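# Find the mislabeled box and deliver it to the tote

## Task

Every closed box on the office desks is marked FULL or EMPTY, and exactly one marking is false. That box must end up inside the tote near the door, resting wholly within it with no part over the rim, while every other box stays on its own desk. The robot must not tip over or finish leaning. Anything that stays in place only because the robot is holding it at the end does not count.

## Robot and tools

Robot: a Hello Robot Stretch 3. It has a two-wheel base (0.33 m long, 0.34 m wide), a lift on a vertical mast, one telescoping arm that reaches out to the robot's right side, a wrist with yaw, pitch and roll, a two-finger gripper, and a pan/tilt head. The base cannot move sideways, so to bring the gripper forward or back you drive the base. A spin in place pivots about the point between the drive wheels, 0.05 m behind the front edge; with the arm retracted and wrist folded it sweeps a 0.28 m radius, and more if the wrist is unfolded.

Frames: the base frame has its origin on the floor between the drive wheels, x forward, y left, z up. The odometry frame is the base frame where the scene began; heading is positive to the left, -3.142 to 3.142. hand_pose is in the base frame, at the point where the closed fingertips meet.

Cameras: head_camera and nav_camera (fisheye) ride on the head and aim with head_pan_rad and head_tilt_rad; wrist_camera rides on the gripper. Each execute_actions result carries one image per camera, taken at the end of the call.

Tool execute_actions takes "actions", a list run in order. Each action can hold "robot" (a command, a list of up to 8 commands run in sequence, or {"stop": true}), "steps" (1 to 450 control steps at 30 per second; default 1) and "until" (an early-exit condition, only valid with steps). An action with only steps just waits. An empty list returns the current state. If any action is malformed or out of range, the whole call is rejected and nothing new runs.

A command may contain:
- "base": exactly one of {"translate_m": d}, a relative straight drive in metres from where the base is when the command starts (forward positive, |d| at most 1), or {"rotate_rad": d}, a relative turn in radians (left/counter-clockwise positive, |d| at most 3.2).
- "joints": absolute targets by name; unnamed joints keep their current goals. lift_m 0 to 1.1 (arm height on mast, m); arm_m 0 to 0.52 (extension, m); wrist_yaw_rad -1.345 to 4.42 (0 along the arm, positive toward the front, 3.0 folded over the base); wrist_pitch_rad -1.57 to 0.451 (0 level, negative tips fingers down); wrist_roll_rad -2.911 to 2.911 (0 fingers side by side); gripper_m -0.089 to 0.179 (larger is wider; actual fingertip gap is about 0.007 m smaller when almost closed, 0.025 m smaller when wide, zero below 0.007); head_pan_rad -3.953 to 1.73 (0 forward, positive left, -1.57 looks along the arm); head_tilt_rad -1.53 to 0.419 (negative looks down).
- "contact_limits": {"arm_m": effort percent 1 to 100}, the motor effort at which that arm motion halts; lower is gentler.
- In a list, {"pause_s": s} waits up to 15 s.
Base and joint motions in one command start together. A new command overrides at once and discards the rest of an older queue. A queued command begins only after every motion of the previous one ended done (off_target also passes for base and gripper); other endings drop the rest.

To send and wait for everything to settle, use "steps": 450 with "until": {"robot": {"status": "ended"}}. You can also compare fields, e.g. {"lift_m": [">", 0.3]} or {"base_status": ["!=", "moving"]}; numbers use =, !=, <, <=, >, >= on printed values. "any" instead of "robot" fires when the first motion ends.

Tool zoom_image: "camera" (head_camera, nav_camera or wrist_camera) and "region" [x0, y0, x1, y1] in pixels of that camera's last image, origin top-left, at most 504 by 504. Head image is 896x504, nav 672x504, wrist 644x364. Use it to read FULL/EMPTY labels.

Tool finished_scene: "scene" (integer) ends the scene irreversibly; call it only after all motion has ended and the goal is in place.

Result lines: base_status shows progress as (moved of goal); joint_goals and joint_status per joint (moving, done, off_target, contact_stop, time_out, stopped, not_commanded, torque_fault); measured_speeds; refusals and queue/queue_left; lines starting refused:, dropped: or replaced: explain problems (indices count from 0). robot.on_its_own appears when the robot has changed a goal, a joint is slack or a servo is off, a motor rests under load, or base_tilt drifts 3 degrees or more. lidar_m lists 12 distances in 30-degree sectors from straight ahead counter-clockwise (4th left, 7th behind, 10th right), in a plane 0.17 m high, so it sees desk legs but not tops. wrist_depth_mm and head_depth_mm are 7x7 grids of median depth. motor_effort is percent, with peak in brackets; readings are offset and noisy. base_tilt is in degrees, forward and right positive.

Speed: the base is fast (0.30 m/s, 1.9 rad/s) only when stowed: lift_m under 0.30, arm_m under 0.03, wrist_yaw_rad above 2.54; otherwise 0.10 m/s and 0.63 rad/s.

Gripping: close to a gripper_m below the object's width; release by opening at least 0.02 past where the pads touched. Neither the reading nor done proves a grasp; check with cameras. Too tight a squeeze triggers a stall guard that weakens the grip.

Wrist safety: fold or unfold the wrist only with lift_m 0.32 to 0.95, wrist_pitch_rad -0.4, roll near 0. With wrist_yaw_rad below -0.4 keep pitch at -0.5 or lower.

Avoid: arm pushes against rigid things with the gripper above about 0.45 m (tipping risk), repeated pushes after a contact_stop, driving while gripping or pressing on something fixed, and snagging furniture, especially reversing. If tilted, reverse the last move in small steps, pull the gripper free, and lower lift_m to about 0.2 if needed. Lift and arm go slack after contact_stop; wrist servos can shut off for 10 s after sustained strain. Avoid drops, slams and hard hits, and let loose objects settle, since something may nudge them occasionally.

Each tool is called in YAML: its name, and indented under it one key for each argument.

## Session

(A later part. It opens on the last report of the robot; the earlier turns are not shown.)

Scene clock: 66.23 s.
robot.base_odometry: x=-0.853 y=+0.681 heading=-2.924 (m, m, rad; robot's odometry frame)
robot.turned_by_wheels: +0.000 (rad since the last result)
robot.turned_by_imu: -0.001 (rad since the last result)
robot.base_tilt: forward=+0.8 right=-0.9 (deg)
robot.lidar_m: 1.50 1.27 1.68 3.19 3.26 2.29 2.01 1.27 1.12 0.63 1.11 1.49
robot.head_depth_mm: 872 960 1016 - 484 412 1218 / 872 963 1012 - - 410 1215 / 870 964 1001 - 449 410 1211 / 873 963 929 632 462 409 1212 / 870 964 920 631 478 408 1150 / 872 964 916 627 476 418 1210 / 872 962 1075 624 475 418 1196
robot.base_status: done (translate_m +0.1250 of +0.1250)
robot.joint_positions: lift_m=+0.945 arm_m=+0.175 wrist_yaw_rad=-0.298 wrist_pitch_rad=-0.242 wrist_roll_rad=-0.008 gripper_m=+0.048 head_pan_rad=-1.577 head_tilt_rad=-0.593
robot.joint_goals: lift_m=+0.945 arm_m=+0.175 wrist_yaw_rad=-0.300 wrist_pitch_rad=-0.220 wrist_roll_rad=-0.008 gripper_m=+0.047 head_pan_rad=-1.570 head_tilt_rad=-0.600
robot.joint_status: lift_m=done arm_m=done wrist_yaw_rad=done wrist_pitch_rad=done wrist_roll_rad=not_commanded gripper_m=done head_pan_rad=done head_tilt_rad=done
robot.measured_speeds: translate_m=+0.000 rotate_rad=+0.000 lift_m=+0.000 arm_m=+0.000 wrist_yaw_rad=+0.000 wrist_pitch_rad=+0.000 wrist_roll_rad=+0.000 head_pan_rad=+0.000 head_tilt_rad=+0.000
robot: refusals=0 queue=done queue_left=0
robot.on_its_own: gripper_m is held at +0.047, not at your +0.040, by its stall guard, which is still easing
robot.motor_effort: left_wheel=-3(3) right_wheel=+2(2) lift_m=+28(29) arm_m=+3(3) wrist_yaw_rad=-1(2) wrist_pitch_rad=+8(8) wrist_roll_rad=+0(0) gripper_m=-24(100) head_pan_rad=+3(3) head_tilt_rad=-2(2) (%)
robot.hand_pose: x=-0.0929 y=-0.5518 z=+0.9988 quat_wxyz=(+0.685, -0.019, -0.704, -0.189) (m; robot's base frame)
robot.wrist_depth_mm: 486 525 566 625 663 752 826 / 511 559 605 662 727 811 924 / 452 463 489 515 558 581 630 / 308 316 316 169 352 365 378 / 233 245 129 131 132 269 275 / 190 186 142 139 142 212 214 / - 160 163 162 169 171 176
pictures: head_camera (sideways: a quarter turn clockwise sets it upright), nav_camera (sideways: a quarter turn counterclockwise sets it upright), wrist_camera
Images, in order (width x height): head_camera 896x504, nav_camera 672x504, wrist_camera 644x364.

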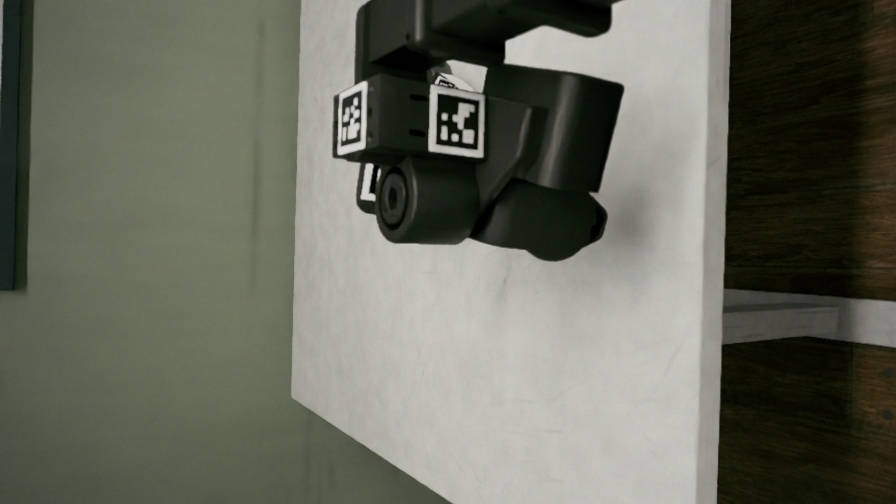

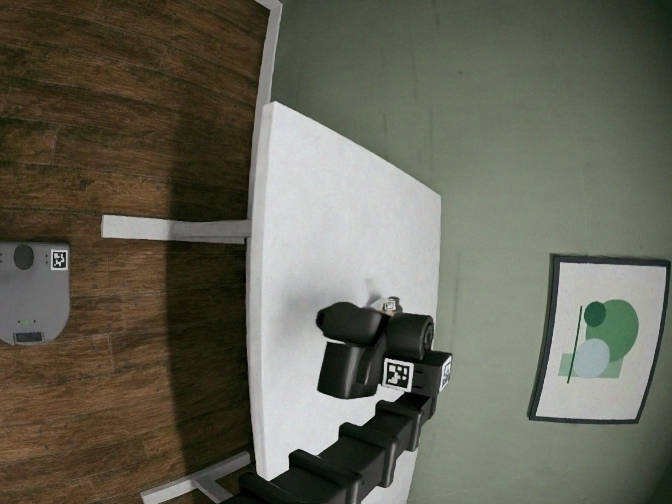

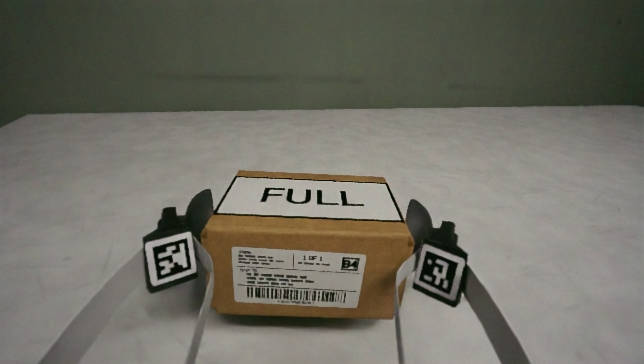

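execute_actions:
  actions:
    - {"robot":[{"joints":{"lift_m":1.03,"gripper_m":0.05}},{"joints":{"arm_m":0.0,"wrist_yaw_rad":0,"head_tilt_rad":-1.0},"base":{"rotate_rad":-1.8}},{"base":{"rotate_rad":-1.8}},{"base":{"translate_m":1},"joints":{"lift_m":0.36,"wrist_pitch_rad":-1.0}},{"base":{"translate_m":0.95}}],"steps":450,"until":{"robot":{"status":"ended"}}}
    - {"steps":450,"until":{"robot":{"status":"ended"}}}
    - {"steps":450,"until":{"robot":{"status":"ended"}}}

Scene clock: 98.30 s.
robot.base_odometry: x=+1.041 y=+0.218 heading=-0.240 (m, m, rad; robot's odometry frame)
robot.turned_by_wheels: -3.600 (rad since the last result)
robot.turned_by_imu: -3.629 (rad since the last result)
robot.base_tilt: forward=+0.8 right=-0.8 (deg)
robot.lidar_m: 0.46 0.49 0.52 0.51 2.01 1.61 2.37 2.78 2.95 2.38 1.79 0.38
robot.head_depth_mm: 2675 2149 1794 1541 1342 1200 1081 / 2584 2146 1796 1538 1351 1199 1092 / 2660 2147 1778 1539 1350 1224 - / 2624 2124 1783 1544 1350 1233 - / 2556 2129 1789 1539 1341 1196 1074 / 2430 2129 1767 1531 1301 1177 1076 / 2415 2140 1781 1529 1344 1195 988
robot.base_status: done (translate_m +0.9500 of +0.9500)
robot.joint_positions: lift_m=+0.360 arm_m=+0.000 wrist_yaw_rad=-0.002 wrist_pitch_rad=-1.007 wrist_roll_rad=-0.008 gripper_m=+0.060 head_pan_rad=-1.577 head_tilt_rad=-0.988
robot.joint_goals: lift_m=+0.360 arm_m=+0.000 wrist_yaw_rad=+0.000 wrist_pitch_rad=-1.000 wrist_roll_rad=-0.008 gripper_m=+0.059 head_pan_rad=-1.570 head_tilt_rad=-1.000
robot.joint_status: lift_m=done arm_m=done wrist_yaw_rad=done wrist_pitch_rad=done wrist_roll_rad=not_commanded gripper_m=done head_pan_rad=done head_tilt_rad=done
robot.measured_speeds: translate_m=+0.000 rotate_rad=+0.000 lift_m=+0.000 arm_m=+0.000 wrist_yaw_rad=+0.000 wrist_pitch_rad=+0.000 wrist_roll_rad=+0.000 head_pan_rad=+0.000 head_tilt_rad=+0.000
robot: refusals=0 queue=done queue_left=0
robot.on_its_own: gripper_m is held at +0.059, not at your +0.050, by its stall guard, which is not easing now
robot.motor_effort: left_wheel=+2(8) right_wheel=-3(6) lift_m=+23(29) arm_m=-5(6) wrist_yaw_rad=+2(3) wrist_pitch_rad=+3(8) wrist_roll_rad=+0(0) gripper_m=-20(25) head_pan_rad=+3(3) head_tilt_rad=-3(20) (%)
robot.hand_pose: x=-0.0218 y=-0.2619 z=+0.2694 quat_wxyz=(+0.622, +0.342, -0.617, -0.341) (m; robot's base frame)
robot.wrist_depth_mm: 424 459 562 574 576 580 601 / 444 498 513 528 538 539 547 / 470 412 486 492 502 509 513 / 377 449 451 169 465 466 483 / 422 429 129 132 132 445 452 / 401 402 142 140 142 422 424 / 381 380 388 391 392 395 403
pictures: head_camera (sideways: a quarter turn clockwise sets it upright), nav_camera (sideways: a quarter turn counterclockwise sets it upright), wrist_camera
Images, in order (width x height): head_camera 896x504, nav_camera 672x504, wrist_camera 644x364.

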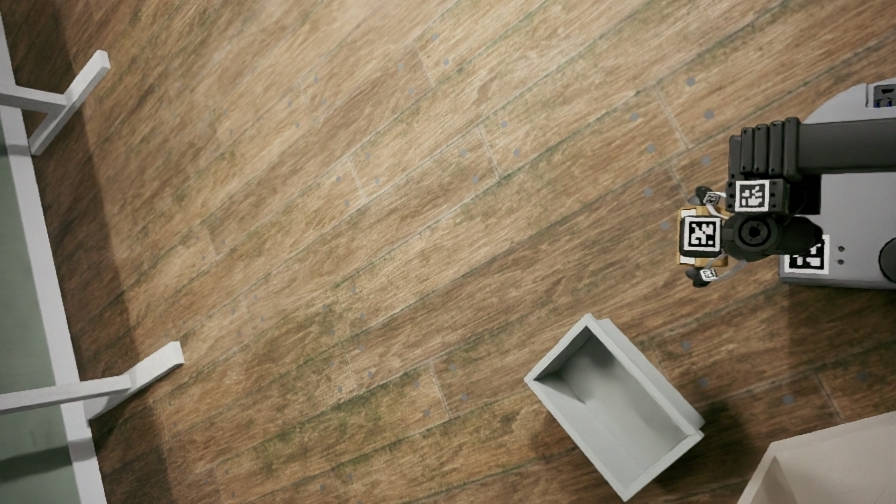

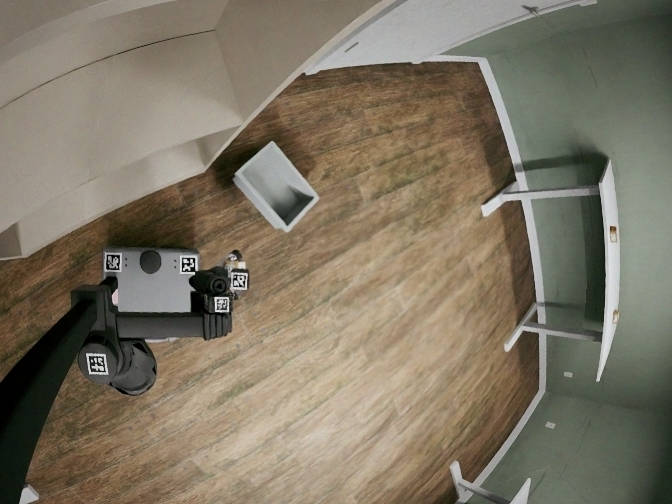

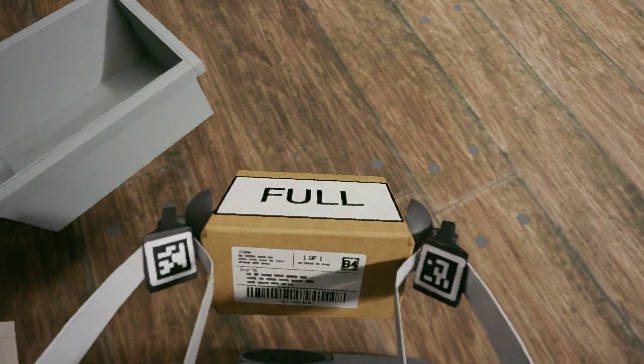

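execute_actions:
  actions:
    - {"robot":[{"base":{"rotate_rad":0.62},"joints":{"arm_m":0.28}}],"steps":450,"until":{"robot":{"status":"ended"}}}

Scene clock: 102.17 s.
robot.base_odometry: x=+1.041 y=+0.218 heading=+0.380 (m, m, rad; robot's odometry frame)
robot.turned_by_wheels: +0.620 (rad since the last result)
robot.turned_by_imu: +0.625 (rad since the last result)
robot.base_tilt: forward=+0.8 right=-0.8 (deg)
robot.lidar_m: 0.49 0.54 0.51 1.62 2.16 3.23 2.63 2.93 2.37 1.36 0.38 0.49
robot.head_depth_mm: 2398 2142 1786 1533 1352 1204 1080 / 2428 2153 1784 1534 1349 1195 1097 / 2443 2140 1802 1544 1290 1204 - / 2407 2123 1785 1546 1321 1198 - / 1814 1941 1784 1532 1323 1180 1082 / 1272 1376 1486 1501 809 1089 1022 / 987 1065 1148 556 709 661 964
robot.base_status: done (rotate_rad +0.6198 of +0.6200)
robot.joint_positions: lift_m=+0.360 arm_m=+0.280 wrist_yaw_rad=-0.001 wrist_pitch_rad=-1.007 wrist_roll_rad=-0.008 gripper_m=+0.060 head_pan_rad=-1.577 head_tilt_rad=-0.988
robot.joint_goals: lift_m=+0.360 arm_m=+0.280 wrist_yaw_rad=+0.000 wrist_pitch_rad=-1.000 wrist_roll_rad=-0.008 gripper_m=+0.059 head_pan_rad=-1.570 head_tilt_rad=-1.000
robot.joint_status: lift_m=done arm_m=done wrist_yaw_rad=done wrist_pitch_rad=done wrist_roll_rad=not_commanded gripper_m=done head_pan_rad=done head_tilt_rad=done
robot.measured_speeds: translate_m=+0.000 rotate_rad=+0.000 lift_m=+0.000 arm_m=+0.000 wrist_yaw_rad=+0.000 wrist_pitch_rad=+0.000 wrist_roll_rad=+0.000 head_pan_rad=+0.000 head_tilt_rad=+0.000
robot: refusals=0 queue=done queue_left=0
robot.on_its_own: gripper_m is held at +0.059, not at your +0.050, by its stall guard, which is not easing now
robot.motor_effort: left_wheel=-3(6) right_wheel=+1(5) lift_m=+24(24) arm_m=+2(4) wrist_yaw_rad=+1(2) wrist_pitch_rad=+3(3) wrist_roll_rad=+0(0) gripper_m=-19(19) head_pan_rad=+3(3) head_tilt_rad=-4(4) (%)
robot.hand_pose: x=-0.0218 y=-0.5411 z=+0.2693 quat_wxyz=(+0.622, +0.342, -0.617, -0.341) (m; robot's base frame)
robot.wrist_depth_mm: 495 552 558 567 576 583 602 / 491 513 518 527 536 539 556 / 471 481 487 491 502 505 510 / 447 456 333 168 364 477 480 / 423 427 129 131 132 442 450 / 400 393 142 140 143 420 423 / 380 376 381 319 314 393 405
pictures: head_camera (sideways: a quarter turn clockwise sets it upright), nav_camera (sideways: a quarter turn counterclockwise sets it upright), wrist_camera
Images, in order (width x height): head_camera 896x504, nav_camera 672x504, wrist_camera 644x364.

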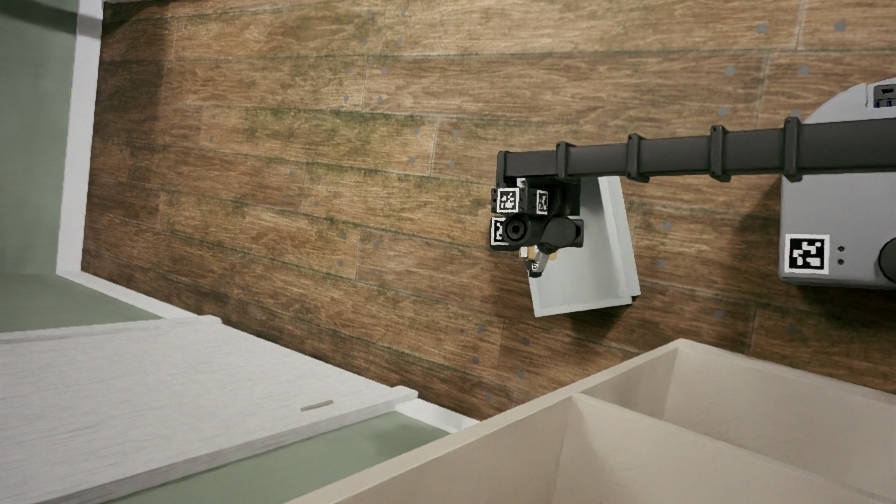

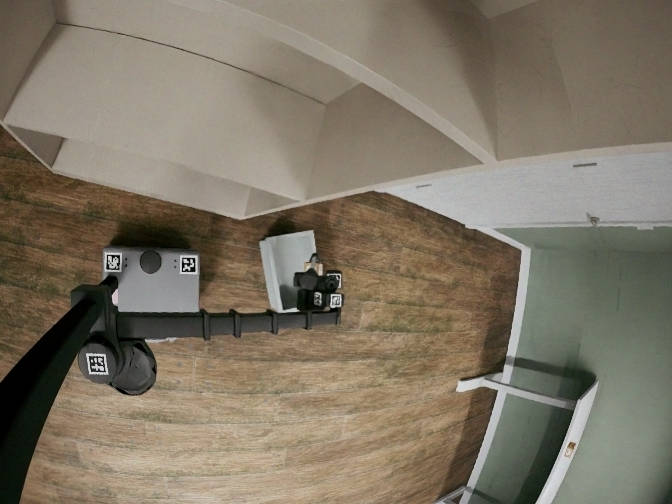

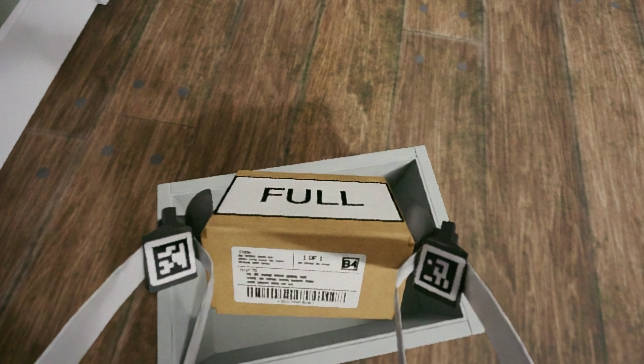

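Looks roughly fine; pull in a little and lower.

execute_actions:
  actions:
    - {"robot":[{"joints":{"arm_m":0.255,"wrist_yaw_rad":0.15},"base":{"translate_m":-0.02}},{"joints":{"lift_m":0.2}}],"steps":450,"until":{"robot":{"status":"ended"}}}

Scene clock: 105.87 s.
robot.base_odometry: x=+1.022 y=+0.211 heading=+0.380 (m, m, rad; robot's odometry frame)
robot.turned_by_wheels: +0.000 (rad since the last result)
robot.turned_by_imu: +0.000 (rad since the last result)
robot.base_tilt: forward=+0.9 right=-0.8 (deg)
robot.lidar_m: 0.51 0.56 0.52 1.62 2.16 3.23 2.62 2.91 2.37 1.41 0.39 0.51
robot.head_depth_mm: 2387 2141 1789 1544 1349 1195 1082 / 2404 2144 1792 1544 1353 1201 1115 / 2425 2143 1795 1545 1360 1200 - / 2474 2123 1783 1535 1307 1195 - / 1906 1999 1779 1527 1328 1197 1083 / 1320 1423 1543 1501 1279 1086 1031 / 1031 1100 1194 607 709 673 976
robot.base_status: done (translate_m -0.0200 of -0.0200)
robot.joint_positions: lift_m=+0.200 arm_m=+0.255 wrist_yaw_rad=+0.147 wrist_pitch_rad=-1.008 wrist_roll_rad=-0.008 gripper_m=+0.060 head_pan_rad=-1.577 head_tilt_rad=-0.988
robot.joint_goals: lift_m=+0.200 arm_m=+0.255 wrist_yaw_rad=+0.150 wrist_pitch_rad=-1.000 wrist_roll_rad=-0.008 gripper_m=+0.059 head_pan_rad=-1.570 head_tilt_rad=-1.000
robot.joint_status: lift_m=done arm_m=done wrist_yaw_rad=done wrist_pitch_rad=done wrist_roll_rad=not_commanded gripper_m=done head_pan_rad=done head_tilt_rad=done
robot.measured_speeds: translate_m=+0.000 rotate_rad=+0.000 lift_m=+0.000 arm_m=+0.000 wrist_yaw_rad=+0.000 wrist_pitch_rad=+0.000 wrist_roll_rad=+0.000 head_pan_rad=+0.000 head_tilt_rad=+0.000
robot: refusals=0 queue=done queue_left=0
robot.on_its_own: gripper_m is held at +0.059, not at your +0.050, by its stall guard, which is not easing now
robot.motor_effort: left_wheel=-3(7) right_wheel=+2(2) lift_m=+23(23) arm_m=-5(4) wrist_yaw_rad=+4(0) wrist_pitch_rad=+3(3) wrist_roll_rad=+0(0) gripper_m=-19(20) head_pan_rad=+3(3) head_tilt_rad=-4(4) (%)
robot.hand_pose: x=-0.0045 y=-0.5155 z=+0.1093 quat_wxyz=(+0.645, +0.387, -0.589, -0.294) (m; robot's base frame)
robot.wrist_depth_mm: 349 352 355 359 366 370 377 / 318 212 223 225 228 211 347 / 178 232 293 295 298 219 326 / 167 232 283 169 292 218 301 / 162 215 129 131 131 220 173 / 158 231 141 139 142 207 165 / - 164 156 145 142 143 145
pictures: head_camera (sideways: a quarter turn clockwise sets it upright), nav_camera (sideways: a quarter turn counterclockwise sets it upright), wrist_camera
Images, in order (width x height): head_camera 896x504, nav_camera 672x504, wrist_camera 644x364.

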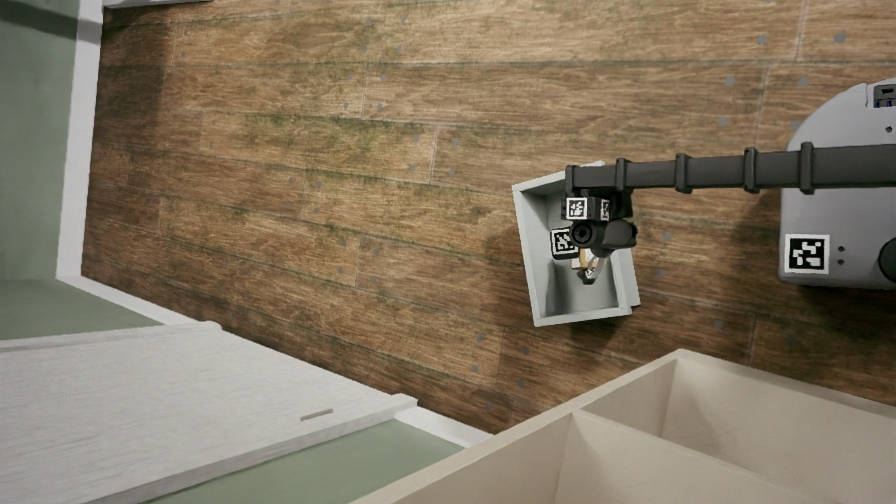

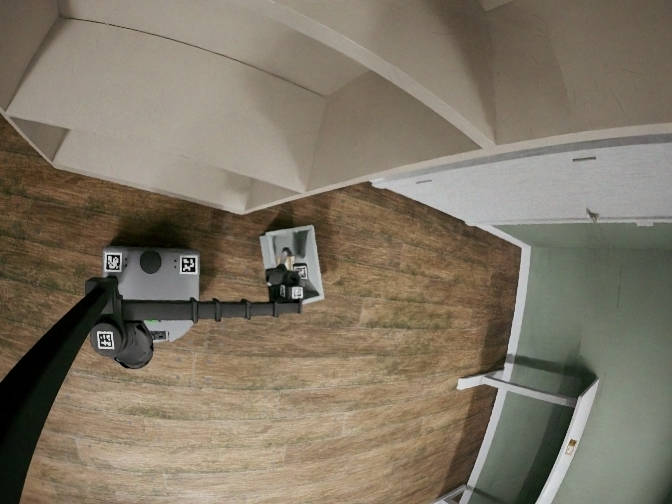

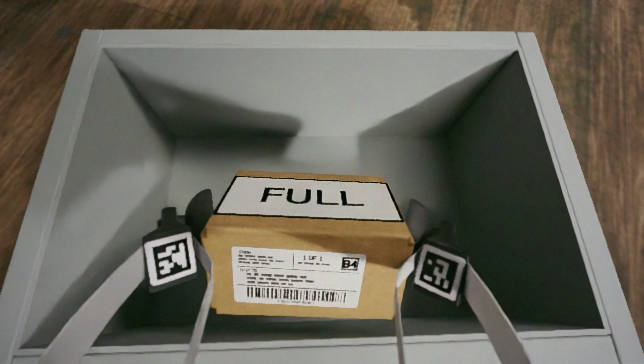

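execute_actions:
  actions:
    - {"robot":[{"joints":{"arm_m":0.295}},{"joints":{"lift_m":0.16}},{"joints":{"gripper_m":0.14}},{"joints":{"lift_m":0.35}}],"steps":300,"until":{"robot":{"status":"ended"}}}

Scene clock: 112.50 s.
robot.base_odometry: x=+1.022 y=+0.211 heading=+0.380 (m, m, rad; robot's odometry frame)
robot.turned_by_wheels: +0.000 (rad since the last result)
robot.turned_by_imu: +0.000 (rad since the last result)
robot.base_tilt: forward=+0.9 right=-0.8 (deg)
robot.lidar_m: 0.51 0.56 0.52 1.61 2.16 3.20 2.61 2.91 2.38 1.41 0.39 0.51
robot.head_depth_mm: 2392 2143 1797 1540 1345 1202 1079 / 2411 2138 1785 1535 1344 1198 1101 / 2444 2129 1795 1539 1291 1202 - / 2464 2166 1786 1531 1317 1203 - / 1915 1993 1766 1534 1321 1194 1081 / 1325 1428 1540 1504 1271 1089 1029 / 1037 1103 1195 606 710 675 978
robot.base_status: done (translate_m -0.0200 of -0.0200)
robot.joint_positions: lift_m=+0.350 arm_m=+0.295 wrist_yaw_rad=+0.148 wrist_pitch_rad=-1.008 wrist_roll_rad=-0.008 gripper_m=+0.140 head_pan_rad=-1.577 head_tilt_rad=-0.988
robot.joint_goals: lift_m=+0.350 arm_m=+0.295 wrist_yaw_rad=+0.150 wrist_pitch_rad=-1.000 wrist_roll_rad=-0.008 gripper_m=+0.140 head_pan_rad=-1.570 head_tilt_rad=-1.000
robot.joint_status: lift_m=done arm_m=done wrist_yaw_rad=done wrist_pitch_rad=done wrist_roll_rad=not_commanded gripper_m=done head_pan_rad=done head_tilt_rad=done
robot.measured_speeds: translate_m=+0.000 rotate_rad=+0.000 lift_m=+0.000 arm_m=+0.000 wrist_yaw_rad=+0.000 wrist_pitch_rad=+0.000 wrist_roll_rad=+0.000 head_pan_rad=+0.000 head_tilt_rad=+0.000
robot: refusals=0 queue=done queue_left=0
robot.motor_effort: left_wheel=-3(3) right_wheel=+2(2) lift_m=+28(29) arm_m=+2(4) wrist_yaw_rad=+1(2) wrist_pitch_rad=+2(3) wrist_roll_rad=+0(0) gripper_m=+0(81) head_pan_rad=+3(3) head_tilt_rad=-4(4) (%)
robot.hand_pose: x=-0.0045 y=-0.5547 z=+0.2590 quat_wxyz=(+0.645, +0.387, -0.589, -0.294) (m; robot's base frame)
robot.wrist_depth_mm: 460 535 548 555 564 566 569 / 482 501 509 510 523 524 533 / 466 473 474 481 487 491 501 / 438 437 348 353 362 459 467 / 414 - 411 422 415 440 440 / 394 315 392 394 396 415 420 / 373 365 372 378 344 383 392
pictures: head_camera (sideways: a quarter turn clockwise sets it upright), nav_camera (sideways: a quarter turn counterclockwise sets it upright), wrist_camera
Images, in order (width x height): head_camera 896x504, nav_camera 672x504, wrist_camera 644x364.

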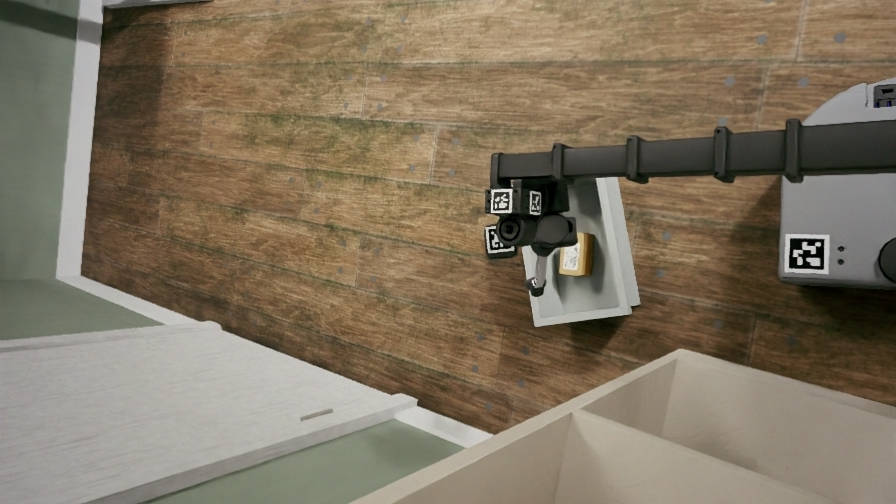

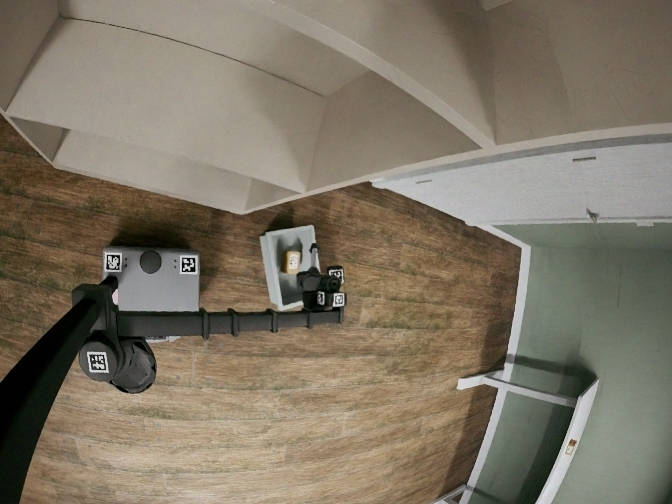

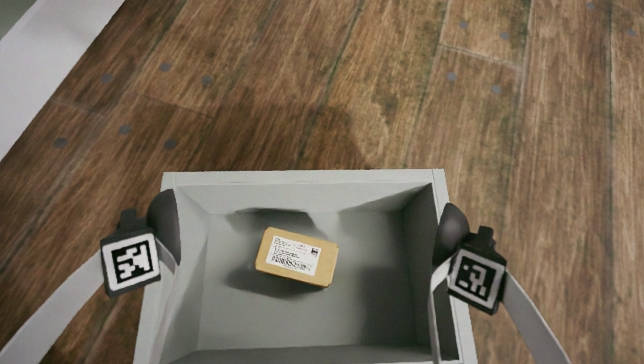

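finished_scene:
  scene: 2

The scene is finished: the task was done.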